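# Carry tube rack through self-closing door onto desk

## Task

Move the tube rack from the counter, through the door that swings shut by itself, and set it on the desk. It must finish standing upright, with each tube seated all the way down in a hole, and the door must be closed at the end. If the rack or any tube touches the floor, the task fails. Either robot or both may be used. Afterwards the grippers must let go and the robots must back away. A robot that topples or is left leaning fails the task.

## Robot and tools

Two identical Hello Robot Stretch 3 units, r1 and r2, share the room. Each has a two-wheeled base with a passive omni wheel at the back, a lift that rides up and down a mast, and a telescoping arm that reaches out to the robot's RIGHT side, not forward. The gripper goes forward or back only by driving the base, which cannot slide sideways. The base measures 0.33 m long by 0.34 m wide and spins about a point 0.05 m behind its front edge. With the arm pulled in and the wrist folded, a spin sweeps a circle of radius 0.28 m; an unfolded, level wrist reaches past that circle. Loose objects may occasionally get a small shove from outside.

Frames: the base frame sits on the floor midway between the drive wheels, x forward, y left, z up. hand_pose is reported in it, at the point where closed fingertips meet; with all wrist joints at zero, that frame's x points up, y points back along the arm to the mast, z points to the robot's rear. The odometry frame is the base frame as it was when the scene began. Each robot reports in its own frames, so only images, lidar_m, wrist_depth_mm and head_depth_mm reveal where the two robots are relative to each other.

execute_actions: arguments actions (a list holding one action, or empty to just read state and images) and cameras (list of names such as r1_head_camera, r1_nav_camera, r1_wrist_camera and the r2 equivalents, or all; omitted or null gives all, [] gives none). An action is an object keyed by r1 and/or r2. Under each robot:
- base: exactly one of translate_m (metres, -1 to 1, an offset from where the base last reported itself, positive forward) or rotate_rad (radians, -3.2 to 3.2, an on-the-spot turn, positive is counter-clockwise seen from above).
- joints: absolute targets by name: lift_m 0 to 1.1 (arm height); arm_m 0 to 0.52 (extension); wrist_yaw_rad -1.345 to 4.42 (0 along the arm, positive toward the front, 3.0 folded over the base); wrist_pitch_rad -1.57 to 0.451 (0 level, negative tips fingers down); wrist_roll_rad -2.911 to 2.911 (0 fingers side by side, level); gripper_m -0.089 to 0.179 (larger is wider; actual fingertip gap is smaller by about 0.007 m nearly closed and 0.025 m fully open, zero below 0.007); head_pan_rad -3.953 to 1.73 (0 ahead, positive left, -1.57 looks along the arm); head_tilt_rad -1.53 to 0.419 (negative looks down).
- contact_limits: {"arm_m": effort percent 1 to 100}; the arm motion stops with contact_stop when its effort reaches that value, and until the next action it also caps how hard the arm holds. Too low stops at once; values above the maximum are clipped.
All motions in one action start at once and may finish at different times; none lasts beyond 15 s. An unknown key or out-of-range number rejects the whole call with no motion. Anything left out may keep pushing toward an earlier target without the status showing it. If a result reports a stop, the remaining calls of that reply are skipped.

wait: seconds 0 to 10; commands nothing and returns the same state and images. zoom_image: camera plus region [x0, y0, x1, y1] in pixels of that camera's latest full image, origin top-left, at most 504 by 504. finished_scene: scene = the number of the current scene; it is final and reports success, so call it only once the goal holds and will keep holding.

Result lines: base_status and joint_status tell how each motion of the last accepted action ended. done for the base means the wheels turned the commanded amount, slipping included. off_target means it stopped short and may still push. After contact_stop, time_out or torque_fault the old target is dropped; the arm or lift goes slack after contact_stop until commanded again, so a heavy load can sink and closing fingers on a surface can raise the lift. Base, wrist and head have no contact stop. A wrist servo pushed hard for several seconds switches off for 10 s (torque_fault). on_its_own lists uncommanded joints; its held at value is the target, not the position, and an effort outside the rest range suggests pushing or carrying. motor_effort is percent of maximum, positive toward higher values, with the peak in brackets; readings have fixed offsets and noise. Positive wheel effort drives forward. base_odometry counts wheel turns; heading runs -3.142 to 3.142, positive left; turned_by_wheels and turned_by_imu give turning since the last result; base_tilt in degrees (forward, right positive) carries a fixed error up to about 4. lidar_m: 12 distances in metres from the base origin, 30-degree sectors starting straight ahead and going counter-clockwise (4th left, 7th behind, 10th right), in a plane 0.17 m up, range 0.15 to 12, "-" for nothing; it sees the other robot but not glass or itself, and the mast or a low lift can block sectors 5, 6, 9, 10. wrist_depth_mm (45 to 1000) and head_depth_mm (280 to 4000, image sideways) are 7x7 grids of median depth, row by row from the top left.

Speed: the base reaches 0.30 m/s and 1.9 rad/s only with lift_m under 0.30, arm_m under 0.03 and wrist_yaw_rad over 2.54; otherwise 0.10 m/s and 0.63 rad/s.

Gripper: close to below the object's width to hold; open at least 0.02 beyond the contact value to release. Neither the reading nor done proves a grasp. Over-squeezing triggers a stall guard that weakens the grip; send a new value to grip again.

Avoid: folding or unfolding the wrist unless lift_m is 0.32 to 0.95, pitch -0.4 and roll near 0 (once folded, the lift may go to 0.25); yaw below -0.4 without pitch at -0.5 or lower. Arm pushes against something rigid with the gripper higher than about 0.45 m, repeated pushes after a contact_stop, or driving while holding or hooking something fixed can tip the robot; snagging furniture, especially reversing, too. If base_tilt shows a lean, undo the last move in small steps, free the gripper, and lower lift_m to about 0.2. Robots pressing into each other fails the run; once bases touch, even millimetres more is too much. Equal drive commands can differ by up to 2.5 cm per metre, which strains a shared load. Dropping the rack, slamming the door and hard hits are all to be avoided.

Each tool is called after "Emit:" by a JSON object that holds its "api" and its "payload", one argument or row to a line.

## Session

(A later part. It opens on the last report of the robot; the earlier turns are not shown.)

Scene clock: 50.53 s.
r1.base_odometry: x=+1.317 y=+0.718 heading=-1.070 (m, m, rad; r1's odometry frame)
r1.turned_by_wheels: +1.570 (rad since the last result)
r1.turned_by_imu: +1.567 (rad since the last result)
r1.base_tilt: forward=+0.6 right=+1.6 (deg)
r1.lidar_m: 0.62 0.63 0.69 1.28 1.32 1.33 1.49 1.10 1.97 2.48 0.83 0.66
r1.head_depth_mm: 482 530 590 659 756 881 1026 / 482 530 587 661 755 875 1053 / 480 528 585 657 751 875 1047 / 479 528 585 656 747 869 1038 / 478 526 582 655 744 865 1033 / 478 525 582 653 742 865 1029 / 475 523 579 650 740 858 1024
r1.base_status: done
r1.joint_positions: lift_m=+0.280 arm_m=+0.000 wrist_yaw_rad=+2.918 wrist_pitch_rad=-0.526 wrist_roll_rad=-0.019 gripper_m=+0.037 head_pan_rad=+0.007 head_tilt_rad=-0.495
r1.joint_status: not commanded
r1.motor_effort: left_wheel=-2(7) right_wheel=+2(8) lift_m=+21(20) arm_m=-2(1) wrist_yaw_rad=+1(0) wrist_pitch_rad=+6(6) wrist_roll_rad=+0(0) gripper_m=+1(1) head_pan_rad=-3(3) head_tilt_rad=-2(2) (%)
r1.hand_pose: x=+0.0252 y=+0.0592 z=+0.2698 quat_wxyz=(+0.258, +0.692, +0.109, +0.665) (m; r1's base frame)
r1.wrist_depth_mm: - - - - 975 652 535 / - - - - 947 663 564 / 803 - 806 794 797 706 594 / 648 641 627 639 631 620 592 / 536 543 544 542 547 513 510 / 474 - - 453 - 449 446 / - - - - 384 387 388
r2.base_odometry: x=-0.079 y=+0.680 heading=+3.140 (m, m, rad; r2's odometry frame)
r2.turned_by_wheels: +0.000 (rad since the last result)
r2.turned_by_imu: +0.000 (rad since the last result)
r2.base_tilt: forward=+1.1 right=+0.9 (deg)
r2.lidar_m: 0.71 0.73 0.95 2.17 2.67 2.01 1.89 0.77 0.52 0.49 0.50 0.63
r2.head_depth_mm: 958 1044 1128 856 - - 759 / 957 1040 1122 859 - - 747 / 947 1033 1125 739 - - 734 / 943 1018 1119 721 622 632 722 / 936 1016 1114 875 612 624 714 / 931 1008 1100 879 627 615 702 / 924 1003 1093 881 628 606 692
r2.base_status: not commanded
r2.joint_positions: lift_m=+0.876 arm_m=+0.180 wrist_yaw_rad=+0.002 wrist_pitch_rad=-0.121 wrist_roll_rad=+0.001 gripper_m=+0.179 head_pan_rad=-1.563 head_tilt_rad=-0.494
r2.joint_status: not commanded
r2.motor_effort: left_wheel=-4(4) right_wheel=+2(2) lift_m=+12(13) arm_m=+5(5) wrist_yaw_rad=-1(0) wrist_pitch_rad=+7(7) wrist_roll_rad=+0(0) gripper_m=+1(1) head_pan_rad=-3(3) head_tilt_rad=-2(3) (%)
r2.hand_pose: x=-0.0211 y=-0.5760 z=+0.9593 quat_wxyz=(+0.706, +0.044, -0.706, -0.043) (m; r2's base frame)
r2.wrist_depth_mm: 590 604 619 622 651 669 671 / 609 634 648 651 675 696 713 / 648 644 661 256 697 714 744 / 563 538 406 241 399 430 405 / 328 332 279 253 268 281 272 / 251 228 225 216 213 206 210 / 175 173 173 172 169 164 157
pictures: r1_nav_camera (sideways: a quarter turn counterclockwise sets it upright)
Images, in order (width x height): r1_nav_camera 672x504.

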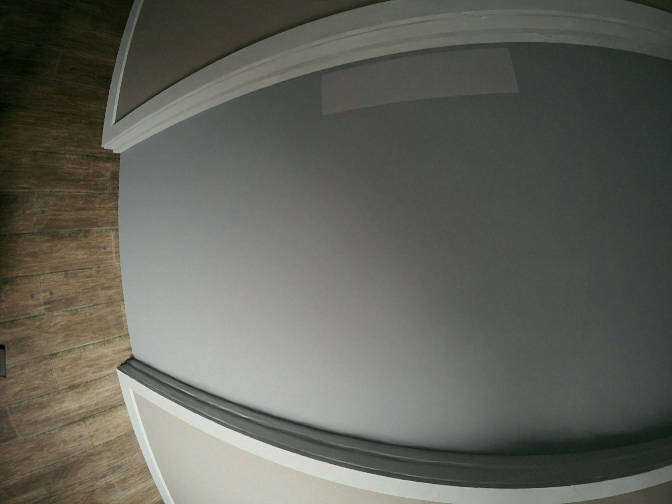

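Emit:
{"api": "execute_actions", "payload": {
  "actions": [
    {"r2":{"joints":{"arm_m":0.305}},"r1":{"base":{"translate_m":1.0}}}
  ],
  "cameras": []
}}

Emit:
{"api": "execute_actions", "payload": {
  "actions": [
    {"r2":{"joints":{"gripper_m":0.09}},"r1":{"base":{"translate_m":0.2},"joints":{"lift_m":0.35}}}
  ],
  "cameras": []
}}

Emit:
{"api": "execute_actions", "payload": {
  "actions": [
    {"r2":{"joints":{"lift_m":0.95}}}
  ],
  "cameras": ["r2_wrist_camera"]
}}

Emit:
{"api": "execute_actions", "payload": {
  "actions": [
    {"r2":{"joints":{"arm_m":0,"wrist_yaw_rad":1.57,"head_pan_rad":0}}}
  ],
  "cameras": []
}}

Emit:
{"api": "execute_actions", "payload": {
  "actions": [
    {"r2":{"base":{"rotate_rad":1.57}}}
  ],
  "cameras": []
}}

Emit:
{"api": "execute_actions", "payload": {
  "actions": [
    {"r2":{"base":{"translate_m":1.0}}}
  ],
  "cameras": []
}}

Emit:
{"api": "execute_actions", "payload": {
  "actions": [
    {"r2":{"base":{"translate_m":0.25}}}
  ],
  "cameras": []
}}

Emit:
{"api": "execute_actions", "payload": {
  "actions": [
    {"r2":{"base":{"rotate_rad":1.57}}}
  ],
  "cameras": ["r2_nav_camera","r1_nav_camera","r2_wrist_camera"]
}}

Scene clock: 67.03 s.
r1.base_odometry: x=+1.797 y=-0.159 heading=-1.071 (m, m, rad; r1's odometry frame)
r1.turned_by_wheels: +0.000 (rad since the last result)
r1.turned_by_imu: -0.626 (rad since the last result)
r1.base_tilt: forward=+0.5 right=+1.6 (deg)
r1.lidar_m: - 0.15 0.33 1.59 1.44 0.63 1.76 2.35 1.91 0.19 0.15 -
r1.head_depth_mm: - - - - - - - / - - - - - - - / - - - - - - - / - - - - - - - / - - - - - - - / - - - - - - - / - - - - - - -
r1.base_status: done
r1.joint_positions: lift_m=+0.280 arm_m=+0.000 wrist_yaw_rad=+2.908 wrist_pitch_rad=-0.527 wrist_roll_rad=-0.017 gripper_m=+0.037 head_pan_rad=+0.004 head_tilt_rad=-0.499
r1.joint_status: not commanded
r1.motor_effort: left_wheel=+0(54) right_wheel=+16(48) lift_m=+31(32) arm_m=-1(0) wrist_yaw_rad=+9(29) wrist_pitch_rad=+7(11) wrist_roll_rad=-1(2) gripper_m=+1(6) head_pan_rad=-1(4) head_tilt_rad=-1(4) (%)
r1.hand_pose: x=+0.0273 y=+0.0585 z=+0.2689 quat_wxyz=(+0.262, +0.694, +0.106, +0.663) (m; r1's base frame)
r1.wrist_depth_mm: - - - - - 308 165 / - - - - - 294 162 / 832 - 775 780 743 277 155 / 641 618 651 633 594 264 151 / 537 538 561 546 515 249 147 / 478 - - 445 - 237 143 / - - - - 386 210 139
r2.base_odometry: x=-0.079 y=+0.680 heading=+3.140 (m, m, rad; r2's odometry frame)
r2.turned_by_wheels: +0.000 (rad since the last result)
r2.turned_by_imu: -0.001 (rad since the last result)
r2.base_tilt: forward=+1.2 right=+0.7 (deg)
r2.lidar_m: 0.71 0.73 0.94 2.17 2.67 1.72 1.89 0.77 0.52 0.49 0.50 0.64
r2.head_depth_mm: 960 1039 1126 907 - 673 755 / 952 1036 1117 969 570 647 743 / 947 1027 1125 981 - 636 737 / 941 1017 1123 725 619 632 723 / 939 1014 1112 873 622 624 712 / 930 1011 1105 878 626 614 701 / 927 1004 1094 884 629 606 692
r2.base_status: not commanded
r2.joint_positions: lift_m=+0.876 arm_m=+0.305 wrist_yaw_rad=+0.001 wrist_pitch_rad=-0.121 wrist_roll_rad=+0.001 gripper_m=+0.179 head_pan_rad=-1.563 head_tilt_rad=-0.494
r2.joint_status: all done
r2.motor_effort: left_wheel=-4(4) right_wheel=+2(2) lift_m=+13(12) arm_m=+5(4) wrist_yaw_rad=-1(0) wrist_pitch_rad=+7(7) wrist_roll_rad=+0(0) gripper_m=+2(1) head_pan_rad=-3(4) head_tilt_rad=-3(3) (%)
r2.hand_pose: x=-0.0211 y=-0.7010 z=+0.9593 quat_wxyz=(+0.706, +0.044, -0.706, -0.043) (m; r2's base frame)
r2.wrist_depth_mm: 486 500 513 534 535 548 567 / 505 522 534 549 563 578 588 / 530 537 114 557 563 585 622 / 542 464 117 109 169 417 400 / 331 319 117 113 125 275 268 / 247 130 128 118 133 104 211 / 173 165 133 121 127 151 156
pictures: none
No camera images: the call's "cameras" was empty. Leave "cameras" out to get every camera's image.

Scene clock: 70.60 s.
r1.base_odometry: x=+1.892 y=-0.334 heading=-1.071 (m, m, rad; r1's odometry frame)
r1.turned_by_wheels: +0.000 (rad since the last result)
r1.turned_by_imu: -0.528 (rad since the last result)
r1.base_tilt: forward=+0.5 right=+1.6 (deg)
r1.lidar_m: - - 0.15 0.34 1.71 1.54 0.74 1.88 1.96 0.20 0.15 -
r1.head_depth_mm: - - - - - - - / - - - - - - - / - - - - - - - / - - - - - - - / - - - - - - - / - - - - - - - / - - - - - - -
r1.base_status: done
r1.joint_positions: lift_m=+0.350 arm_m=+0.000 wrist_yaw_rad=+2.919 wrist_pitch_rad=-0.528 wrist_roll_rad=-0.017 gripper_m=+0.037 head_pan_rad=+0.006 head_tilt_rad=-0.497
r1.joint_status: all done
r1.motor_effort: left_wheel=+3(40) right_wheel=+18(38) lift_m=+38(51) arm_m=-1(0) wrist_yaw_rad=+0(19) wrist_pitch_rad=+7(8) wrist_roll_rad=-1(1) gripper_m=+1(6) head_pan_rad=-2(6) head_tilt_rad=-1(2) (%)
r1.hand_pose: x=+0.0249 y=+0.0590 z=+0.3386 quat_wxyz=(+0.258, +0.693, +0.110, +0.664) (m; r1's base frame)
r1.wrist_depth_mm: - - - 503 146 85 60 / - - - 578 151 87 61 / 967 - 966 675 157 89 62 / 781 742 732 687 163 91 63 / 626 616 628 568 152 93 64 / 542 534 - 475 135 95 65 / 471 - - - 213 92 66
r2.base_odometry: x=-0.079 y=+0.680 heading=+3.140 (m, m, rad; r2's odometry frame)
r2.turned_by_wheels: +0.000 (rad since the last result)
r2.turned_by_imu: +0.000 (rad since the last result)
r2.base_tilt: forward=+1.2 right=+0.6 (deg)
r2.lidar_m: 0.71 0.73 0.94 2.17 2.67 1.57 1.90 0.77 0.52 0.49 0.50 0.63
r2.head_depth_mm: 959 1042 1127 904 - 673 756 / 950 1037 1121 972 572 649 746 / 945 1027 1121 981 - 635 732 / 942 1025 1117 724 621 630 724 / 930 1015 1111 874 623 622 713 / 931 1013 1104 874 627 612 701 / 928 1005 1093 879 628 607 689
r2.base_status: not commanded
r2.joint_positions: lift_m=+0.876 arm_m=+0.305 wrist_yaw_rad=+0.001 wrist_pitch_rad=-0.119 wrist_roll_rad=+0.001 gripper_m=+0.100 head_pan_rad=-1.563 head_tilt_rad=-0.494
r2.joint_status: gripper_m off_target (ended at +0.100, target +0.090)
r2.on_its_own: gripper_m is held at +0.099, not at your +0.090, by its stall guard, which is still easing
r2.motor_effort: left_wheel=-4(4) right_wheel=+2(2) lift_m=+12(12) arm_m=+5(5) wrist_yaw_rad=-2(1) wrist_pitch_rad=+7(7) wrist_roll_rad=+0(0) gripper_m=-22(99) head_pan_rad=-3(3) head_tilt_rad=-3(2) (%)
r2.hand_pose: x=-0.0211 y=-0.7011 z=+0.9598 quat_wxyz=(+0.706, +0.043, -0.706, -0.042) (m; r2's base frame)
r2.wrist_depth_mm: 493 501 508 518 536 557 559 / 513 523 530 539 565 575 586 / 529 540 116 566 121 605 618 / 543 549 124 159 130 428 410 / 334 325 123 116 127 299 273 / 236 143 136 125 134 100 203 / 186 172 144 129 127 159 163
pictures: none
No camera images: the call's "cameras" was empty. Leave "cameras" out to get every camera's image.

Scene clock: 72.10 s.
r1.base_odometry: x=+1.892 y=-0.334 heading=-1.071 (m, m, rad; r1's odometry frame)
r1.turned_by_wheels: +0.000 (rad since the last result)
r1.turned_by_imu: +0.000 (rad since the last result)
r1.base_tilt: forward=+0.6 right=+1.5 (deg)
r1.lidar_m: - - 0.15 0.34 1.71 1.54 0.74 1.87 1.97 0.20 0.15 -
r1.head_depth_mm: - - - - - - - / - - - - - - - / - - - - - - - / - - - - - - - / - - - - - - - / - - - - - - - / - - - - - - -
r1.base_status: not commanded
r1.joint_positions: lift_m=+0.350 arm_m=+0.000 wrist_yaw_rad=+2.919 wrist_pitch_rad=-0.528 wrist_roll_rad=-0.017 gripper_m=+0.037 head_pan_rad=+0.006 head_tilt_rad=-0.497
r1.joint_status: not commanded
r1.motor_effort: left_wheel=+3(2) right_wheel=+18(18) lift_m=+37(38) arm_m=-1(1) wrist_yaw_rad=+0(1) wrist_pitch_rad=+7(7) wrist_roll_rad=-1(1) gripper_m=+2(1) head_pan_rad=-2(2) head_tilt_rad=-1(1) (%)
r1.hand_pose: x=+0.0249 y=+0.0590 z=+0.3386 quat_wxyz=(+0.258, +0.693, +0.110, +0.664) (m; r1's base frame)
r1.wrist_depth_mm: - - - 503 146 85 60 / - - - 568 152 87 61 / 961 - 930 701 157 89 62 / 761 756 735 704 162 91 63 / 638 623 620 580 152 93 64 / 547 533 - 473 136 95 65 / 469 - - - 212 92 66
r2.base_odometry: x=-0.079 y=+0.680 heading=+3.140 (m, m, rad; r2's odometry frame)
r2.turned_by_wheels: +0.000 (rad since the last result)
r2.turned_by_imu: +0.000 (rad since the last result)
r2.base_tilt: forward=+1.3 right=+0.8 (deg)
r2.lidar_m: 0.71 0.73 0.94 2.17 2.67 1.57 1.90 0.77 0.52 0.49 0.50 0.63
r2.head_depth_mm: 959 1039 1131 - 591 658 758 / 951 1033 1118 - 617 649 746 / 948 1027 1109 - 618 638 733 / 942 1019 1085 743 622 631 721 / 935 1015 1116 867 623 623 711 / 928 1007 1098 876 625 615 700 / 923 1005 1092 881 627 607 693
r2.base_status: not commanded
r2.joint_positions: lift_m=+0.949 arm_m=+0.305 wrist_yaw_rad=+0.001 wrist_pitch_rad=-0.129 wrist_roll_rad=+0.001 gripper_m=+0.103 head_pan_rad=-1.563 head_tilt_rad=-0.494
r2.joint_status: all done
r2.on_its_own: gripper_m is held at +0.102, not at your +0.090, by its stall guard, which is not easing now
r2.motor_effort: left_wheel=-4(4) right_wheel=+2(2) lift_m=+29(32) arm_m=+5(5) wrist_yaw_rad=-1(1) wrist_pitch_rad=+10(10) wrist_roll_rad=+0(0) gripper_m=-20(22) head_pan_rad=-3(3) head_tilt_rad=-3(3) (%)
r2.hand_pose: x=-0.0211 y=-0.7006 z=+1.0313 quat_wxyz=(+0.706, +0.046, -0.706, -0.045) (m; r2's base frame)
r2.wrist_depth_mm: 492 503 506 518 538 545 552 / 507 514 540 545 563 563 581 / 534 553 129 549 566 595 616 / 547 564 130 122 132 619 634 / 513 512 128 118 128 449 412 / 361 143 137 139 136 102 314 / 280 257 140 125 130 244 250
pictures: r2_wrist_camera
Images, in order (width x height): r2_wrist_camera 644x364.

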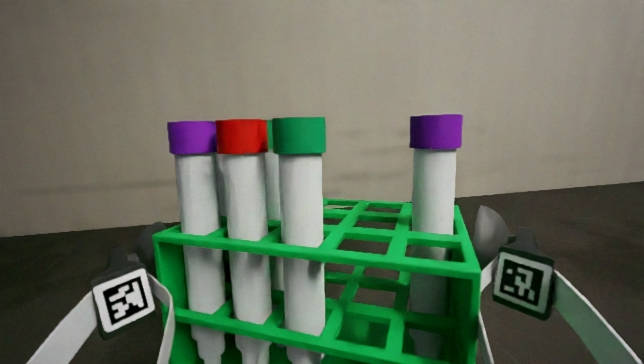

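Scene clock: 75.57 s.
r1.base_odometry: x=+1.892 y=-0.334 heading=-1.071 (m, m, rad; r1's odometry frame)
r1.turned_by_wheels: +0.000 (rad since the last result)
r1.turned_by_imu: +0.000 (rad since the last result)
r1.base_tilt: forward=+0.6 right=+1.6 (deg)
r1.lidar_m: - - 0.15 0.34 1.71 1.54 0.74 1.87 1.96 0.20 0.15 -
r1.head_depth_mm: - - - - - - - / - - - - - - - / - - - - - - - / - - - - - - - / - - - - - - - / - - - - - - - / - - - - - - -
r1.base_status: not commanded
r1.joint_positions: lift_m=+0.350 arm_m=+0.000 wrist_yaw_rad=+2.919 wrist_pitch_rad=-0.528 wrist_roll_rad=-0.017 gripper_m=+0.037 head_pan_rad=+0.006 head_tilt_rad=-0.497
r1.joint_status: not commanded
r1.motor_effort: left_wheel=+2(2) right_wheel=+18(18) lift_m=+37(37) arm_m=-1(0) wrist_yaw_rad=-1(0) wrist_pitch_rad=+7(7) wrist_roll_rad=-1(1) gripper_m=+1(1) head_pan_rad=-3(2) head_tilt_rad=-1(1) (%)
r1.hand_pose: x=+0.0249 y=+0.0590 z=+0.3386 quat_wxyz=(+0.258, +0.693, +0.110, +0.664) (m; r1's base frame)
r1.wrist_depth_mm: - - - 510 146 86 60 / - - - 573 151 87 61 / 952 - 921 673 157 89 62 / 771 732 764 686 164 91 63 / 622 624 630 568 152 93 64 / 542 537 - 476 136 95 65 / 481 - - - 212 92 66
r2.base_odometry: x=-0.079 y=+0.680 heading=+3.140 (m, m, rad; r2's odometry frame)
r2.turned_by_wheels: +0.000 (rad since the last result)
r2.turned_by_imu: +0.000 (rad since the last result)
r2.base_tilt: forward=+1.2 right=+0.8 (deg)
r2.lidar_m: 0.71 0.73 0.94 2.16 2.67 1.57 1.90 0.77 0.52 0.49 0.49 0.63
r2.head_depth_mm: 591 641 703 776 868 961 - / 586 637 695 767 856 968 1100 / 583 630 691 761 850 960 1106 / 577 626 683 753 839 944 1085 / 572 620 679 746 832 937 1075 / 568 616 672 740 824 925 1059 / 567 611 667 731 815 917 1046
r2.base_status: not commanded
r2.joint_positions: lift_m=+0.949 arm_m=+0.000 wrist_yaw_rad=+1.569 wrist_pitch_rad=-0.129 wrist_roll_rad=+0.001 gripper_m=+0.103 head_pan_rad=-0.007 head_tilt_rad=-0.494
r2.joint_status: all done
r2.on_its_own: gripper_m is held at +0.102, not at your +0.090, by its stall guard, which is not easing now
r2.motor_effort: left_wheel=-3(4) right_wheel=+2(2) lift_m=+30(30) arm_m=-6(7) wrist_yaw_rad=+2(4) wrist_pitch_rad=+10(10) wrist_roll_rad=+0(0) gripper_m=-21(22) head_pan_rad=+2(34) head_tilt_rad=-4(2) (%)
r2.hand_pose: x=+0.2296 y=-0.1460 z=+1.0313 quat_wxyz=(+0.532, +0.531, -0.467, +0.466) (m; r2's base frame)
r2.wrist_depth_mm: 552 556 571 581 609 602 620 / 564 585 590 608 616 630 655 / 583 599 127 618 634 665 695 / 615 620 131 182 176 710 725 / 619 658 129 119 128 460 412 / 678 143 137 127 137 102 328 / 693 728 140 126 131 479 368
pictures: none
No camera images: the call's "cameras" was empty. Leave "cameras" out to get every camera's image.

Scene clock: 79.00 s.
r1.base_odometry: x=+1.892 y=-0.334 heading=-1.071 (m, m, rad; r1's odometry frame)
r1.turned_by_wheels: +0.000 (rad since the last result)
r1.turned_by_imu: +0.000 (rad since the last result)
r1.base_tilt: forward=+0.5 right=+1.5 (deg)
r1.lidar_m: - - 0.15 0.34 1.71 1.54 0.74 1.87 1.97 0.20 0.15 -
r1.head_depth_mm: - - - - - - - / - - - - - - - / - - - - - - - / - - - - - - - / - - - - - - - / - - - - - - - / - - - - - - -
r1.base_status: not commanded
r1.joint_positions: lift_m=+0.350 arm_m=+0.000 wrist_yaw_rad=+2.919 wrist_pitch_rad=-0.528 wrist_roll_rad=-0.017 gripper_m=+0.037 head_pan_rad=+0.006 head_tilt_rad=-0.497
r1.joint_status: not commanded
r1.motor_effort: left_wheel=+2(2) right_wheel=+18(18) lift_m=+38(38) arm_m=-1(1) wrist_yaw_rad=-1(0) wrist_pitch_rad=+7(7) wrist_roll_rad=-1(1) gripper_m=+2(1) head_pan_rad=-2(2) head_tilt_rad=-1(2) (%)
r1.hand_pose: x=+0.0249 y=+0.0590 z=+0.3386 quat_wxyz=(+0.258, +0.693, +0.110, +0.664) (m; r1's base frame)
r1.wrist_depth_mm: - - - 513 146 85 60 / - - - 577 151 87 61 / 939 - 921 676 156 89 62 / 763 725 729 692 164 91 63 / 624 629 635 575 152 93 64 / 535 541 - 481 135 95 65 / 471 - - - 214 92 66
r2.base_odometry: x=-0.079 y=+0.680 heading=-1.574 (m, m, rad; r2's odometry frame)
r2.turned_by_wheels: +1.570 (rad since the last result)
r2.turned_by_imu: +1.574 (rad since the last result)
r2.base_tilt: forward=+1.3 right=+0.8 (deg)
r2.lidar_m: 2.22 2.67 1.57 1.89 0.77 0.52 0.49 0.50 0.64 0.71 0.73 0.95
r2.head_depth_mm: 1752 1783 1823 1856 1878 1645 - / 2264 2415 2575 2575 2072 1618 1348 / 2290 2466 2687 2878 2083 1628 1330 / 2260 2462 2683 2834 2089 1627 1329 / 2249 2431 2709 2817 2107 1634 1329 / 2225 2423 2656 2815 2101 1631 1325 / 2215 2407 2639 2811 2113 1641 1337
r2.base_status: done
r2.joint_positions: lift_m=+0.949 arm_m=+0.000 wrist_yaw_rad=+1.569 wrist_pitch_rad=-0.129 wrist_roll_rad=+0.001 gripper_m=+0.103 head_pan_rad=-0.007 head_tilt_rad=-0.494
r2.joint_status: not commanded
r2.on_its_own: gripper_m is held at +0.102, not at your +0.090, by its stall guard, which is not easing now
r2.motor_effort: left_wheel=-4(10) right_wheel=+2(7) lift_m=+30(30) arm_m=-5(6) wrist_yaw_rad=+1(2) wrist_pitch_rad=+10(10) wrist_roll_rad=+0(0) gripper_m=-21(20) head_pan_rad=+3(3) head_tilt_rad=-2(3) (%)
r2.hand_pose: x=+0.2296 y=-0.1459 z=+1.0313 quat_wxyz=(+0.532, +0.531, -0.467, +0.466) (m; r2's base frame)
r2.wrist_depth_mm: - - - - - 794 558 / - - - - - 796 572 / - - 127 - - 808 579 / - - 131 182 131 850 591 / - - 128 119 128 749 592 / - 142 138 128 136 102 587 / - - 139 125 131 842 650
pictures: none
No camera images: the call's "cameras" was empty. Leave "cameras" out to get every camera's image.

Scene clock: 89.97 s.
r1.base_odometry: x=+1.892 y=-0.334 heading=-1.071 (m, m, rad; r1's odometry frame)
r1.turned_by_wheels: +0.000 (rad since the last result)
r1.turned_by_imu: +0.001 (rad since the last result)
r1.base_tilt: forward=+0.5 right=+1.6 (deg)
r1.lidar_m: - - 0.15 0.34 1.70 1.54 0.74 1.87 1.96 0.20 0.15 -
r1.head_depth_mm: - - - - - - - / - - - - - - - / - - - - - - - / - - - - - - - / - - - - - - - / - - - - - - - / - - - - - - -
r1.base_status: not commanded
r1.joint_positions: lift_m=+0.350 arm_m=+0.000 wrist_yaw_rad=+2.919 wrist_pitch_rad=-0.528 wrist_roll_rad=-0.017 gripper_m=+0.037 head_pan_rad=+0.006 head_tilt_rad=-0.497
r1.joint_status: not commanded
r1.motor_effort: left_wheel=+3(2) right_wheel=+18(18) lift_m=+37(38) arm_m=+0(1) wrist_yaw_rad=+0(2) wrist_pitch_rad=+7(7) wrist_roll_rad=-1(1) gripper_m=+1(1) head_pan_rad=-2(2) head_tilt_rad=-1(1) (%)
r1.hand_pose: x=+0.0249 y=+0.0590 z=+0.3386 quat_wxyz=(+0.258, +0.693, +0.110, +0.664) (m; r1's base frame)
r1.wrist_depth_mm: - - - 511 146 85 61 / - - - 573 151 87 61 / 925 - 939 666 155 89 62 / 770 721 760 686 163 91 63 / 633 634 632 585 151 93 64 / 541 529 - 474 136 95 65 / 469 - - - 213 92 66
r2.base_odometry: x=-0.082 y=-0.320 heading=-1.574 (m, m, rad; r2's odometry frame)
r2.turned_by_wheels: +0.000 (rad since the last result)
r2.turned_by_imu: -0.008 (rad since the last result)
r2.base_tilt: forward=+1.2 right=+0.8 (deg)
r2.lidar_m: 1.62 1.65 2.11 1.15 2.00 1.59 1.48 0.99 0.69 0.65 0.66 0.85
r2.head_depth_mm: 1402 1503 1598 1647 1706 1610 - / 1394 1499 1661 1823 1977 1619 1335 / 1383 1499 1646 1815 1984 1631 1329 / 1376 1486 1635 1804 1939 1617 1331 / 1364 1478 1602 1770 1942 1626 1331 / 1351 1464 1594 1771 1912 1637 1344 / 1344 1460 1583 1747 1932 1643 1340
r2.base_status: done
r2.joint_positions: lift_m=+0.949 arm_m=+0.000 wrist_yaw_rad=+1.569 wrist_pitch_rad=-0.129 wrist_roll_rad=+0.001 gripper_m=+0.103 head_pan_rad=-0.007 head_tilt_rad=-0.494
r2.joint_status: not commanded
r2.on_its_own: gripper_m is held at +0.102, not at your +0.090, by its stall guard, which is not easing now
r2.motor_effort: left_wheel=-3(4) right_wheel=+1(8) lift_m=+31(29) arm_m=-5(5) wrist_yaw_rad=+2(1) wrist_pitch_rad=+10(10) wrist_roll_rad=+0(0) gripper_m=-21(21) head_pan_rad=+3(2) head_tilt_rad=-2(1) (%)
r2.hand_pose: x=+0.2296 y=-0.1459 z=+1.0313 quat_wxyz=(+0.532, +0.531, -0.467, +0.466) (m; r2's base frame)
r2.wrist_depth_mm: - - - - - 709 494 / - - - - - 702 492 / - - 127 - - 729 502 / - - 130 184 131 732 506 / - - 128 119 127 652 511 / - 143 137 127 136 102 498 / - - 139 126 131 738 559
pictures: none
No camera images: the call's "cameras" was empty. Leave "cameras" out to get every camera's image.

Scene clock: 93.43 s.
r1.base_odometry: x=+1.892 y=-0.334 heading=-1.071 (m, m, rad; r1's odometry frame)
r1.turned_by_wheels: +0.000 (rad since the last result)
r1.turned_by_imu: +0.000 (rad since the last result)
r1.base_tilt: forward=+0.5 right=+1.6 (deg)
r1.lidar_m: - - 0.15 0.34 1.70 1.54 0.74 1.87 1.96 0.20 0.15 -
r1.head_depth_mm: - - - - - - - / - - - - - - - / - - - - - - - / - - - - - - - / - - - - - - - / - - - - - - - / - - - - - - -
r1.base_status: not commanded
r1.joint_positions: lift_m=+0.350 arm_m=+0.000 wrist_yaw_rad=+2.919 wrist_pitch_rad=-0.528 wrist_roll_rad=-0.017 gripper_m=+0.037 head_pan_rad=+0.006 head_tilt_rad=-0.497
r1.joint_status: not commanded
r1.motor_effort: left_wheel=+3(2) right_wheel=+18(18) lift_m=+37(38) arm_m=+0(1) wrist_yaw_rad=+0(0) wrist_pitch_rad=+7(7) wrist_roll_rad=-2(2) gripper_m=+2(1) head_pan_rad=-3(3) head_tilt_rad=-1(2) (%)
r1.hand_pose: x=+0.0249 y=+0.0590 z=+0.3386 quat_wxyz=(+0.258, +0.693, +0.110, +0.664) (m; r1's base frame)
r1.wrist_depth_mm: - - - 514 145 85 60 / - - - 582 152 87 61 / 915 - 939 695 156 89 62 / 792 748 744 681 163 91 63 / 623 632 626 582 153 93 64 / 533 531 - 479 136 95 65 / 475 - - - 213 92 66
r2.base_odometry: x=-0.083 y=-0.570 heading=-1.574 (m, m, rad; r2's odometry frame)
r2.turned_by_wheels: +0.000 (rad since the last result)
r2.turned_by_imu: -0.002 (rad since the last result)
r2.base_tilt: forward=+1.3 right=+0.7 (deg)
r2.lidar_m: 1.37 1.40 1.82 1.16 2.01 1.85 1.73 0.96 0.67 0.63 0.64 0.83
r2.head_depth_mm: 1182 1293 1402 1525 1643 1574 - / 1170 1275 1393 1537 1718 1607 1341 / 1160 1263 1381 1532 1702 1636 1321 / 1155 1254 1372 1516 1687 1625 1327 / 1151 1245 1356 1498 1658 1629 1331 / 1125 1221 1331 1474 1659 1633 1334 / 1124 1215 1327 1471 1638 1631 1340
r2.base_status: done
r2.joint_positions: lift_m=+0.949 arm_m=+0.000 wrist_yaw_rad=+1.569 wrist_pitch_rad=-0.129 wrist_roll_rad=+0.001 gripper_m=+0.103 head_pan_rad=-0.007 head_tilt_rad=-0.494
r2.joint_status: not commanded
r2.on_its_own: gripper_m is held at +0.102, not at your +0.090, by its stall guard, which is not easing now
r2.motor_effort: left_wheel=-2(5) right_wheel=+0(6) lift_m=+30(30) arm_m=-6(6) wrist_yaw_rad=+1(1) wrist_pitch_rad=+10(10) wrist_roll_rad=+0(0) gripper_m=-21(21) head_pan_rad=+3(3) head_tilt_rad=-1(2) (%)
r2.hand_pose: x=+0.2296 y=-0.1459 z=+1.0313 quat_wxyz=(+0.532, +0.531, -0.467, +0.466) (m; r2's base frame)
r2.wrist_depth_mm: - - - - - 669 474 / - - - - - 674 478 / - - 128 - - 671 475 / - - 130 183 132 713 493 / - - 128 119 128 617 491 / - 143 137 127 136 102 475 / - - 139 125 129 691 525
pictures: none
No camera images: the call's "cameras" was empty. Leave "cameras" out to get every camera's image.

Scene clock: 96.87 s.
r1.base_odometry: x=+1.892 y=-0.334 heading=-1.071 (m, m, rad; r1's odometry frame)
r1.turned_by_wheels: +0.000 (rad since the last result)
r1.turned_by_imu: +0.000 (rad since the last result)
r1.base_tilt: forward=+0.5 right=+1.5 (deg)
r1.lidar_m: - - 0.15 0.34 1.71 1.54 0.74 1.87 1.96 0.20 0.15 -
r1.head_depth_mm: - - - - - - - / - - - - - - - / - - - - - - - / - - - - - - - / - - - - - - - / - - - - - - - / - - - - - - -
r1.base_status: not commanded
r1.joint_positions: lift_m=+0.350 arm_m=+0.000 wrist_yaw_rad=+2.919 wrist_pitch_rad=-0.528 wrist_roll_rad=-0.017 gripper_m=+0.037 head_pan_rad=+0.006 head_tilt_rad=-0.497
r1.joint_status: not commanded
r1.motor_effort: left_wheel=+2(2) right_wheel=+18(18) lift_m=+37(38) arm_m=-1(1) wrist_yaw_rad=+0(0) wrist_pitch_rad=+7(7) wrist_roll_rad=-1(1) gripper_m=+2(1) head_pan_rad=-3(2) head_tilt_rad=-2(1) (%)
r1.hand_pose: x=+0.0249 y=+0.0590 z=+0.3386 quat_wxyz=(+0.258, +0.693, +0.110, +0.664) (m; r1's base frame)
r1.wrist_depth_mm: - - - 499 146 85 60 / - - - 571 151 87 61 / 955 - 954 672 156 89 62 / 749 725 749 685 163 91 63 / 618 610 637 585 151 93 64 / 540 536 - 481 136 95 65 / 474 - - - 212 92 66
r2.base_odometry: x=-0.083 y=-0.570 heading=-0.004 (m, m, rad; r2's odometry frame)
r2.turned_by_wheels: +1.570 (rad since the last result)
r2.turned_by_imu: +1.575 (rad since the last result)
r2.base_tilt: forward=+1.3 right=+0.8 (deg)
r2.lidar_m: 1.16 2.03 1.85 1.73 0.95 0.66 0.63 0.64 0.84 1.37 1.40 1.83
r2.head_depth_mm: 1725 1876 2061 2265 2068 1639 - / 1775 1924 2075 2263 2072 1613 1349 / 3662 3941 - 2941 2096 1625 1325 / 3611 3896 - 2784 2003 1635 1330 / 3467 1474 1603 1465 1746 1577 1338 / 1083 1182 1519 2131 2101 1637 1331 / 1671 1805 1967 2168 2124 1645 1342
r2.base_status: done
r2.joint_positions: lift_m=+0.949 arm_m=+0.000 wrist_yaw_rad=+1.569 wrist_pitch_rad=-0.129 wrist_roll_rad=+0.001 gripper_m=+0.103 head_pan_rad=-0.007 head_tilt_rad=-0.494
r2.joint_status: not commanded
r2.on_its_own: gripper_m is held at +0.102, not at your +0.090, by its stall guard, which is not easing now
r2.motor_effort: left_wheel=-4(9) right_wheel=+2(8) lift_m=+31(30) arm_m=-5(5) wrist_yaw_rad=+2(1) wrist_pitch_rad=+10(10) wrist_roll_rad=+0(0) gripper_m=-21(21) head_pan_rad=+3(3) head_tilt_rad=-3(2) (%)
r2.hand_pose: x=+0.2296 y=-0.1459 z=+1.0313 quat_wxyz=(+0.532, +0.531, -0.467, +0.466) (m; r2's base frame)
r2.wrist_depth_mm: - - - - - - - / - - - - - - - / - - 128 - - - - / - - 130 183 132 - - / - - 128 119 128 - - / - 142 137 127 136 102 - / - - 138 126 130 - -
pictures: r1_nav_camera (sideways: a quarter turn counterclockwise sets it upright), r2_nav_camera (sideways: a quarter turn counterclockwise sets it upright), r2_wrist_camera
Images, in order (width x height): r1_nav_camera 672x504, r2_nav_camera 672x504, r2_wrist_camera 644x364.

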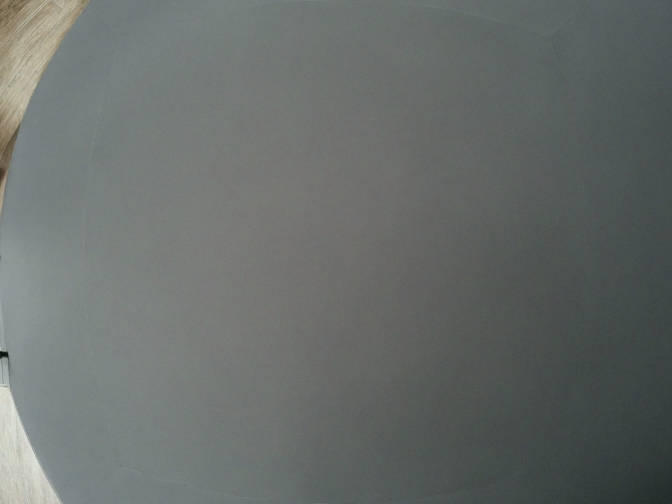

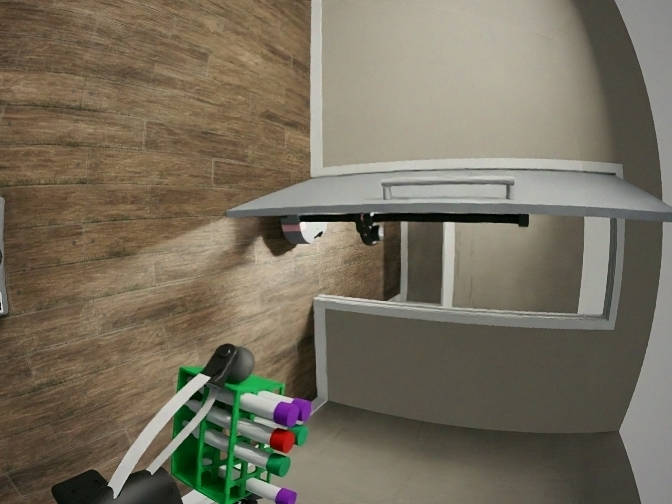

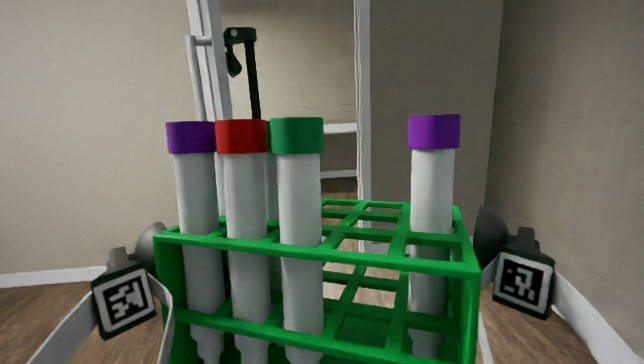

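Emit:
{"api": "execute_actions", "payload": {
  "actions": [
    {"r2":{"base":{"rotate_rad":-0.15}}}
  ],
  "cameras": []
}}

Emit:
{"api": "execute_actions", "payload": {
  "actions": [
    {"r2":{"base":{"translate_m":0.8}}}
  ],
  "cameras": []
}}

Emit:
{"api": "execute_actions", "payload": {
  "actions": [
    {"r2":{"base":{"rotate_rad":0.25}}}
  ],
  "cameras": []
}}

Emit:
{"api": "execute_actions", "payload": {
  "actions": [
    {"r2":{"base":{"translate_m":0.55}}}
  ],
  "cameras": ["r2_nav_camera"]
}}

Scene clock: 109.00 s.
r1.base_odometry: x=+1.892 y=-0.334 heading=-1.071 (m, m, rad; r1's odometry frame)
r1.turned_by_wheels: +0.000 (rad since the last result)
r1.turned_by_imu: +0.000 (rad since the last result)
r1.base_tilt: forward=+0.5 right=+1.5 (deg)
r1.lidar_m: - - 0.15 0.34 1.71 1.54 0.74 1.87 1.96 0.20 0.15 -
r1.head_depth_mm: - - - - - - - / - - - - - - - / - - - - - - - / - - - - - - - / - - - - - - - / - - - - - - - / - - - - - - -
r1.base_status: not commanded
r1.joint_positions: lift_m=+0.350 arm_m=+0.000 wrist_yaw_rad=+2.919 wrist_pitch_rad=-0.528 wrist_roll_rad=-0.017 gripper_m=+0.037 head_pan_rad=+0.006 head_tilt_rad=-0.497
r1.joint_status: not commanded
r1.motor_effort: left_wheel=+2(2) right_wheel=+18(18) lift_m=+37(37) arm_m=+0(1) wrist_yaw_rad=+0(1) wrist_pitch_rad=+7(7) wrist_roll_rad=-1(1) gripper_m=+1(2) head_pan_rad=-2(3) head_tilt_rad=-1(0) (%)
r1.hand_pose: x=+0.0249 y=+0.0590 z=+0.3386 quat_wxyz=(+0.258, +0.693, +0.110, +0.664) (m; r1's base frame)
r1.wrist_depth_mm: - - - 510 146 85 60 / - - - 573 151 87 61 / 939 - 935 692 158 89 62 / 753 724 742 688 163 91 63 / 623 630 620 579 151 93 64 / 551 533 - 476 136 95 65 / 476 - - - 212 92 66
r2.base_odometry: x=-0.083 y=-0.570 heading=-0.154 (m, m, rad; r2's odometry frame)
r2.turned_by_wheels: -0.150 (rad since the last result)
r2.turned_by_imu: -0.151 (rad since the last result)
r2.base_tilt: forward=+1.2 right=+0.8 (deg)
r2.lidar_m: 1.60 1.16 1.98 1.73 1.17 0.71 0.63 0.63 0.75 1.37 1.37 1.64
r2.head_depth_mm: 1871 2019 2223 2452 2080 1613 - / 1815 1987 2176 2397 2074 1633 1341 / 1767 1914 2088 2323 2094 1619 1325 / 3714 3982 - 2800 2112 1620 1329 / 3685 3912 - 2958 2022 1633 1328 / 3542 3811 - 1717 1828 1577 1339 / 1299 1101 1162 1669 2032 1637 1349
r2.base_status: done
r2.joint_positions: lift_m=+0.949 arm_m=+0.000 wrist_yaw_rad=+1.569 wrist_pitch_rad=-0.129 wrist_roll_rad=+0.001 gripper_m=+0.103 head_pan_rad=-0.007 head_tilt_rad=-0.494
r2.joint_status: not commanded
r2.on_its_own: gripper_m is held at +0.102, not at your +0.090, by its stall guard, which is not easing now
r2.motor_effort: left_wheel=+2(8) right_wheel=-3(9) lift_m=+31(31) arm_m=-5(5) wrist_yaw_rad=+1(2) wrist_pitch_rad=+10(10) wrist_roll_rad=+0(0) gripper_m=-22(21) head_pan_rad=+3(3) head_tilt_rad=-2(2) (%)
r2.hand_pose: x=+0.2296 y=-0.1459 z=+1.0313 quat_wxyz=(+0.532, +0.531, -0.467, +0.466) (m; r2's base frame)
r2.wrist_depth_mm: - - - - - - - / - - - - - - - / - - 129 - - - - / - - 130 183 132 - - / - - 128 119 127 - - / - 142 138 127 136 102 - / - - 138 126 130 - -
pictures: none
No camera images: the call's "cameras" was empty. Leave "cameras" out to get every camera's image.

Scene clock: 117.97 s.
r1.base_odometry: x=+1.892 y=-0.334 heading=-1.071 (m, m, rad; r1's odometry frame)
r1.turned_by_wheels: +0.000 (rad since the last result)
r1.turned_by_imu: +0.001 (rad since the last result)
r1.base_tilt: forward=+0.5 right=+1.5 (deg)
r1.lidar_m: - - 0.15 0.34 1.70 1.54 0.74 1.87 1.96 0.20 0.15 -
r1.head_depth_mm: - - - - - - - / - - - - - - - / - - - - - - - / - - - - - - - / - - - - - - - / - - - - - - - / - - - - - - -
r1.base_status: not commanded
r1.joint_positions: lift_m=+0.350 arm_m=+0.000 wrist_yaw_rad=+2.919 wrist_pitch_rad=-0.528 wrist_roll_rad=-0.017 gripper_m=+0.037 head_pan_rad=+0.006 head_tilt_rad=-0.497
r1.joint_status: not commanded
r1.motor_effort: left_wheel=+2(2) right_wheel=+18(18) lift_m=+38(38) arm_m=-1(1) wrist_yaw_rad=-1(0) wrist_pitch_rad=+7(7) wrist_roll_rad=-1(2) gripper_m=+1(2) head_pan_rad=-3(2) head_tilt_rad=-2(1) (%)
r1.hand_pose: x=+0.0249 y=+0.0590 z=+0.3386 quat_wxyz=(+0.258, +0.693, +0.110, +0.664) (m; r1's base frame)
r1.wrist_depth_mm: - - - 509 146 85 60 / - - - 577 151 87 61 / 948 - 946 653 157 89 62 / 780 735 767 689 164 90 63 / 640 631 621 578 152 93 64 / 545 536 - 470 136 95 65 / 474 - - - 213 92 66
r2.base_odometry: x=+0.708 y=-0.692 heading=-0.154 (m, m, rad; r2's odometry frame)
r2.turned_by_wheels: +0.000 (rad since the last result)
r2.turned_by_imu: -0.006 (rad since the last result)
r2.base_tilt: forward=+1.3 right=+0.7 (deg)
r2.lidar_m: 1.25 0.45 0.45 1.93 1.93 1.59 1.41 1.41 1.36 1.20 1.20 1.37
r2.head_depth_mm: 1104 1198 1322 1469 1663 1609 - / 1076 1173 1285 1421 1593 1624 1346 / 1050 1143 1246 1378 1545 1618 1330 / 2942 3251 3469 2938 2089 1630 1325 / 2932 3182 3444 2949 2089 1619 1335 / 2823 3072 3362 2997 2112 1591 1239 / 2780 3012 3151 2949 2128 1029 1168
r2.base_status: done
r2.joint_positions: lift_m=+0.949 arm_m=+0.000 wrist_yaw_rad=+1.569 wrist_pitch_rad=-0.129 wrist_roll_rad=+0.001 gripper_m=+0.103 head_pan_rad=-0.007 head_tilt_rad=-0.494
r2.joint_status: not commanded
r2.on_its_own: gripper_m is held at +0.102, not at your +0.090, by its stall guard, which is not easing now
r2.motor_effort: left_wheel=+2(10) right_wheel=-4(5) lift_m=+31(30) arm_m=-6(5) wrist_yaw_rad=+1(2) wrist_pitch_rad=+10(10) wrist_roll_rad=+0(0) gripper_m=-20(20) head_pan_rad=+3(3) head_tilt_rad=-3(3) (%)
r2.hand_pose: x=+0.2296 y=-0.1459 z=+1.0313 quat_wxyz=(+0.532, +0.531, -0.467, +0.466) (m; r2's base frame)
r2.wrist_depth_mm: - - - - - - 887 / 913 - - - - - 918 / 863 - 128 - - - 920 / 817 - 130 182 131 - 924 / 821 - 128 119 129 - 931 / 788 143 138 128 136 102 945 / 668 801 138 126 130 - -
pictures: none
No camera images: the call's "cameras" was empty. Leave "cameras" out to get every camera's image.

Scene clock: 119.30 s.
r1.base_odometry: x=+1.892 y=-0.334 heading=-1.071 (m, m, rad; r1's odometry frame)
r1.turned_by_wheels: +0.000 (rad since the last result)
r1.turned_by_imu: +0.000 (rad since the last result)
r1.base_tilt: forward=+0.5 right=+1.6 (deg)
r1.lidar_m: - - 0.15 0.34 1.70 1.54 0.74 1.88 1.96 0.20 0.15 -
r1.head_depth_mm: - - - - - - - / - - - - - - - / - - - - - - - / - - - - - - - / - - - - - - - / - - - - - - - / - - - - - - -
r1.base_status: not commanded
r1.joint_positions: lift_m=+0.350 arm_m=+0.000 wrist_yaw_rad=+2.919 wrist_pitch_rad=-0.528 wrist_roll_rad=-0.017 gripper_m=+0.037 head_pan_rad=+0.006 head_tilt_rad=-0.497
r1.joint_status: not commanded
r1.motor_effort: left_wheel=+2(2) right_wheel=+18(18) lift_m=+37(37) arm_m=+0(0) wrist_yaw_rad=+1(0) wrist_pitch_rad=+7(7) wrist_roll_rad=-1(1) gripper_m=+1(1) head_pan_rad=-2(2) head_tilt_rad=-2(1) (%)
r1.hand_pose: x=+0.0249 y=+0.0590 z=+0.3386 quat_wxyz=(+0.258, +0.693, +0.110, +0.664) (m; r1's base frame)
r1.wrist_depth_mm: - - - 512 145 85 60 / - - - 577 150 87 61 / 945 - 938 665 156 89 62 / 771 751 752 683 163 91 63 / 642 625 628 579 152 93 64 / 545 543 - 469 136 95 65 / 468 - - - 214 92 66
r2.base_odometry: x=+0.708 y=-0.692 heading=+0.096 (m, m, rad; r2's odometry frame)
r2.turned_by_wheels: +0.250 (rad since the last result)
r2.turned_by_imu: +0.251 (rad since the last result)
r2.base_tilt: forward=+1.3 right=+0.6 (deg)
r2.lidar_m: 0.85 0.45 1.77 1.93 1.94 1.45 1.41 1.47 1.24 1.20 1.26 1.24
r2.head_depth_mm: 2870 3018 1199 1308 1440 1557 - / 2863 3088 3462 2948 1991 1586 1347 / 2856 3174 3477 2927 2076 1621 1316 / 2929 3160 3495 2966 2096 1617 1294 / 2904 3161 3416 2915 1088 1383 1239 / 2848 3067 3381 2661 1278 1336 1234 / 650 1132 3342 1136 952 818 722
r2.base_status: done
r2.joint_positions: lift_m=+0.949 arm_m=+0.000 wrist_yaw_rad=+1.569 wrist_pitch_rad=-0.129 wrist_roll_rad=+0.001 gripper_m=+0.103 head_pan_rad=-0.007 head_tilt_rad=-0.494
r2.joint_status: not commanded
r2.on_its_own: gripper_m is held at +0.102, not at your +0.090, by its stall guard, which is not easing now
r2.motor_effort: left_wheel=-4(10) right_wheel=+2(7) lift_m=+31(30) arm_m=-5(5) wrist_yaw_rad=+1(2) wrist_pitch_rad=+10(10) wrist_roll_rad=+0(0) gripper_m=-21(20) head_pan_rad=+3(3) head_tilt_rad=-3(2) (%)
r2.hand_pose: x=+0.2296 y=-0.1459 z=+1.0313 quat_wxyz=(+0.532, +0.531, -0.467, +0.466) (m; r2's base frame)
r2.wrist_depth_mm: 518 744 - - - - - / 507 759 - - - - - / 490 778 128 - - - - / 475 739 130 181 131 - - / 457 647 129 119 129 - - / 436 143 137 127 137 102 - / 403 590 138 126 130 - -
pictures: none
No camera images: the call's "cameras" was empty. Leave "cameras" out to get every camera's image.

Scene clock: 125.77 s.
r1.base_odometry: x=+1.892 y=-0.334 heading=-1.071 (m, m, rad; r1's odometry frame)
r1.turned_by_wheels: +0.000 (rad since the last result)
r1.turned_by_imu: +0.001 (rad since the last result)
r1.base_tilt: forward=+0.5 right=+1.6 (deg)
r1.lidar_m: - - 0.15 0.34 0.47 1.54 0.74 1.87 1.96 0.20 0.15 -
r1.head_depth_mm: - - - - - - - / - - - - - - - / - - - - - - - / - - - - - - - / - - - - - - - / - - - - - - - / - - - - - - -
r1.base_status: not commanded
r1.joint_positions: lift_m=+0.350 arm_m=+0.000 wrist_yaw_rad=+2.919 wrist_pitch_rad=-0.528 wrist_roll_rad=-0.017 gripper_m=+0.037 head_pan_rad=+0.006 head_tilt_rad=-0.497
r1.joint_status: not commanded
r1.motor_effort: left_wheel=+2(2) right_wheel=+18(18) lift_m=+37(38) arm_m=-2(0) wrist_yaw_rad=-1(0) wrist_pitch_rad=+7(7) wrist_roll_rad=-1(2) gripper_m=+2(2) head_pan_rad=-3(2) head_tilt_rad=-1(1) (%)
r1.hand_pose: x=+0.0249 y=+0.0590 z=+0.3386 quat_wxyz=(+0.258, +0.693, +0.110, +0.664) (m; r1's base frame)
r1.wrist_depth_mm: - - - 516 146 85 60 / - - - 577 151 87 61 / 948 - 582 602 157 89 62 / 755 594 541 626 163 91 63 / 647 625 596 581 152 93 64 / 546 530 - 483 136 95 65 / 473 - - - 214 92 66
r2.base_odometry: x=+1.255 y=-0.640 heading=+0.096 (m, m, rad; r2's odometry frame)
r2.turned_by_wheels: +0.000 (rad since the last result)
r2.turned_by_imu: -0.004 (rad since the last result)
r2.base_tilt: forward=+1.4 right=+0.8 (deg)
r2.lidar_m: 2.37 0.33 0.30 0.26 0.26 2.02 1.96 1.68 1.25 1.21 0.90 0.74
r2.head_depth_mm: 2381 2604 2479 2727 2072 1637 - / 2402 2591 2634 2924 2077 1613 1342 / 2388 2577 2664 2981 2079 1620 1336 / 2410 2612 2655 2959 2095 1620 1326 / 2425 2630 2724 2786 2092 1608 1334 / 2426 2641 2838 2951 2113 1635 1308 / 2433 2630 2870 2951 2123 1638 780
r2.base_status: done
r2.joint_positions: lift_m=+0.949 arm_m=+0.000 wrist_yaw_rad=+1.569 wrist_pitch_rad=-0.129 wrist_roll_rad=+0.001 gripper_m=+0.103 head_pan_rad=-0.007 head_tilt_rad=-0.494
r2.joint_status: not commanded
r2.on_its_own: gripper_m is held at +0.102, not at your +0.090, by its stall guard, which is not easing now
r2.motor_effort: left_wheel=-3(5) right_wheel=+2(8) lift_m=+30(30) arm_m=-5(5) wrist_yaw_rad=+2(1) wrist_pitch_rad=+10(10) wrist_roll_rad=+0(0) gripper_m=-21(21) head_pan_rad=+3(3) head_tilt_rad=-3(3) (%)
r2.hand_pose: x=+0.2296 y=-0.1459 z=+1.0313 quat_wxyz=(+0.532, +0.531, -0.467, +0.466) (m; r2's base frame)
r2.wrist_depth_mm: - - - - - 517 512 / - - - - - 532 524 / - - 128 - 580 541 549 / 715 - 131 183 131 572 576 / 695 - 128 119 127 592 600 / 637 143 138 128 136 102 648 / 589 - 139 126 130 682 669
pictures: r2_nav_camera (sideways: a quarter turn counterclockwise sets it upright)
Images, in order (width x height): r2_nav_camera 672x504.

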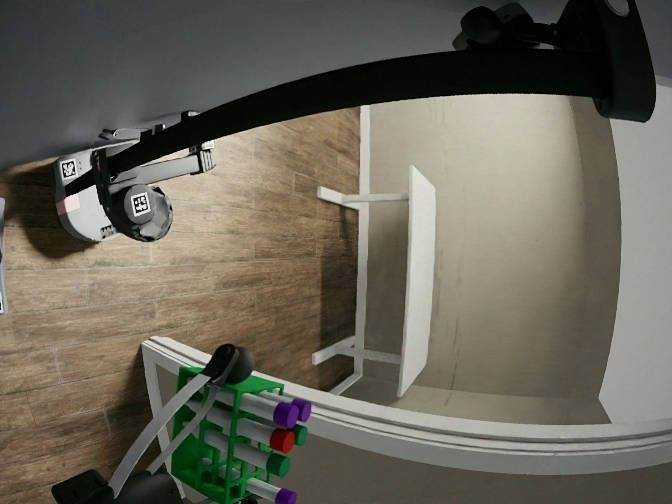

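Emit:
{"api": "execute_actions", "payload": {
  "actions": [
    {"r1":{"base":{"translate_m":-0.12},"joints":{"lift_m":0.28}}}
  ],
  "cameras": []
}}

Emit:
{"api": "execute_actions", "payload": {
  "actions": [
    {"r1":{"base":{"rotate_rad":-0.5}}}
  ],
  "cameras": ["r2_nav_camera"]
}}

Scene clock: 132.60 s.
r1.base_odometry: x=+1.835 y=-0.229 heading=-1.071 (m, m, rad; r1's odometry frame)
r1.turned_by_wheels: +0.000 (rad since the last result)
r1.turned_by_imu: +0.000 (rad since the last result)
r1.base_tilt: forward=+0.6 right=+1.6 (deg)
r1.lidar_m: 0.16 0.17 0.23 0.44 1.58 1.42 0.62 1.73 2.37 1.93 0.23 0.17
r1.head_depth_mm: - - - - - - - / - - - - - - - / - - - - - - - / - - - - - - - / - - - - - - - / - - - - - - - / - - - - - - -
r1.base_status: done
r1.joint_positions: lift_m=+0.280 arm_m=+0.000 wrist_yaw_rad=+2.919 wrist_pitch_rad=-0.528 wrist_roll_rad=-0.017 gripper_m=+0.037 head_pan_rad=+0.006 head_tilt_rad=-0.497
r1.joint_status: all done
r1.motor_effort: left_wheel=+1(4) right_wheel=-1(16) lift_m=+20(34) arm_m=+0(1) wrist_yaw_rad=-1(0) wrist_pitch_rad=+7(7) wrist_roll_rad=-1(1) gripper_m=+1(1) head_pan_rad=-2(2) head_tilt_rad=-2(2) (%)
r1.hand_pose: x=+0.0250 y=+0.0590 z=+0.2694 quat_wxyz=(+0.258, +0.693, +0.110, +0.664) (m; r1's base frame)
r1.wrist_depth_mm: - - - - 331 208 153 / - - 630 566 350 215 156 / 798 - 528 526 365 222 159 / 661 639 581 569 388 227 162 / 534 525 550 541 373 236 166 / 481 - - 449 - 242 170 / - - - - 383 241 174
r2.base_odometry: x=+1.255 y=-0.640 heading=+0.096 (m, m, rad; r2's odometry frame)
r2.turned_by_wheels: +0.000 (rad since the last result)
r2.turned_by_imu: +0.001 (rad since the last result)
r2.base_tilt: forward=+1.3 right=+0.8 (deg)
r2.lidar_m: 0.32 0.32 0.25 0.21 0.21 2.02 1.96 1.68 1.25 1.21 0.90 0.74
r2.head_depth_mm: 2385 2614 2490 2762 2073 1634 - / 2391 2591 2623 2912 2088 1612 1382 / 2418 2605 2669 2896 2090 1618 1322 / 2416 2590 2667 2984 2085 1627 1330 / 2422 2612 2692 2762 2113 1627 813 / 2414 2640 2797 304 329 369 834 / - - - 2617 2022 1638 1307
r2.base_status: not commanded
r2.joint_positions: lift_m=+0.949 arm_m=+0.000 wrist_yaw_rad=+1.570 wrist_pitch_rad=-0.130 wrist_roll_rad=+0.001 gripper_m=+0.103 head_pan_rad=-0.007 head_tilt_rad=-0.495
r2.joint_status: not commanded
r2.on_its_own: gripper_m is held at +0.102, not at your +0.090, by its stall guard, which is not easing now
r2.motor_effort: left_wheel=+1(8) right_wheel=-2(15) lift_m=+30(30) arm_m=-4(5) wrist_yaw_rad=+0(1) wrist_pitch_rad=+10(11) wrist_roll_rad=+0(0) gripper_m=-20(21) head_pan_rad=+3(2) head_tilt_rad=-2(2) (%)
r2.hand_pose: x=+0.2296 y=-0.1455 z=+1.0310 quat_wxyz=(+0.532, +0.531, -0.466, +0.466) (m; r2's base frame)
r2.wrist_depth_mm: - - - - - 497 502 / - - - - - 525 533 / 259 - 129 - 582 552 552 / 252 - 130 183 132 567 570 / 254 - 128 119 128 594 591 / 269 143 137 128 136 102 627 / 527 301 137 125 129 672 664
pictures: none
No camera images: the call's "cameras" was empty. Leave "cameras" out to get every camera's image.

Scene clock: 134.23 s.
r1.base_odometry: x=+1.835 y=-0.229 heading=-1.571 (m, m, rad; r1's odometry frame)
r1.turned_by_wheels: -0.500 (rad since the last result)
r1.turned_by_imu: -0.499 (rad since the last result)
r1.base_tilt: forward=+0.6 right=+1.6 (deg)
r1.lidar_m: 0.17 0.16 0.17 0.23 0.45 1.56 1.43 0.62 1.77 1.93 1.93 0.23
r1.head_depth_mm: - - - - - 294 354 / - - - - - - 312 / - - - - - - 292 / - - - - - - - / - - - - - - - / - - - - - - - / - - - - - - -
r1.base_status: done
r1.joint_positions: lift_m=+0.280 arm_m=+0.000 wrist_yaw_rad=+2.919 wrist_pitch_rad=-0.528 wrist_roll_rad=-0.017 gripper_m=+0.037 head_pan_rad=+0.006 head_tilt_rad=-0.497
r1.joint_status: not commanded
r1.motor_effort: left_wheel=+2(7) right_wheel=-2(5) lift_m=+20(20) arm_m=-1(1) wrist_yaw_rad=+0(1) wrist_pitch_rad=+7(7) wrist_roll_rad=-1(1) gripper_m=+0(1) head_pan_rad=-2(2) head_tilt_rad=-1(1) (%)
r1.hand_pose: x=+0.0250 y=+0.0590 z=+0.2694 quat_wxyz=(+0.258, +0.693, +0.110, +0.664) (m; r1's base frame)
r1.wrist_depth_mm: - - 388 263 197 159 132 / - - 467 290 213 169 140 / 487 - 509 324 232 181 148 / 417 453 580 371 256 194 157 / 461 497 542 400 271 209 165 / 471 - - 426 - 228 177 / - - - - 372 241 191
r2.base_odometry: x=+1.255 y=-0.640 heading=+0.096 (m, m, rad; r2's odometry frame)
r2.turned_by_wheels: +0.000 (rad since the last result)
r2.turned_by_imu: +0.000 (rad since the last result)
r2.base_tilt: forward=+1.3 right=+0.7 (deg)
r2.lidar_m: 2.37 0.30 0.25 0.21 0.21 2.01 1.96 1.68 1.25 1.21 0.90 0.74
r2.head_depth_mm: 2394 2585 2471 2724 2074 1638 - / 2417 2626 2644 2918 2076 1622 1381 / 2419 2594 2654 2937 2103 1614 1329 / 2413 2606 2704 2900 2090 1623 1322 / 2407 2626 2722 2800 2108 1626 838 / 2423 2624 2851 2974 2115 1638 1270 / 2425 2633 2886 2973 2130 1539 380
r2.base_status: not commanded
r2.joint_positions: lift_m=+0.949 arm_m=+0.000 wrist_yaw_rad=+1.570 wrist_pitch_rad=-0.130 wrist_roll_rad=+0.001 gripper_m=+0.103 head_pan_rad=-0.007 head_tilt_rad=-0.495
r2.joint_status: not commanded
r2.on_its_own: gripper_m is held at +0.102, not at your +0.090, by its stall guard, which is not easing now
r2.motor_effort: left_wheel=+1(1) right_wheel=-3(2) lift_m=+30(30) arm_m=-5(4) wrist_yaw_rad=+0(0) wrist_pitch_rad=+10(10) wrist_roll_rad=+0(0) gripper_m=-21(20) head_pan_rad=+2(3) head_tilt_rad=-1(3) (%)
r2.hand_pose: x=+0.2296 y=-0.1455 z=+1.0310 quat_wxyz=(+0.532, +0.531, -0.466, +0.466) (m; r2's base frame)
r2.wrist_depth_mm: - - - - - 503 501 / - - - - - 520 517 / - - 129 - 571 555 555 / 702 - 131 183 132 583 588 / 687 - 128 119 128 600 599 / 629 143 137 127 136 102 635 / 569 - 137 125 130 666 664
pictures: r2_nav_camera (sideways: a quarter turn counterclockwise sets it upright)
Images, in order (width x height): r2_nav_camera 672x504.

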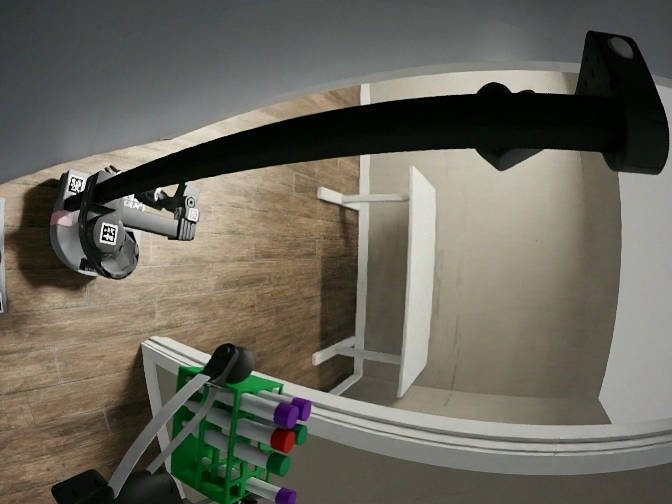

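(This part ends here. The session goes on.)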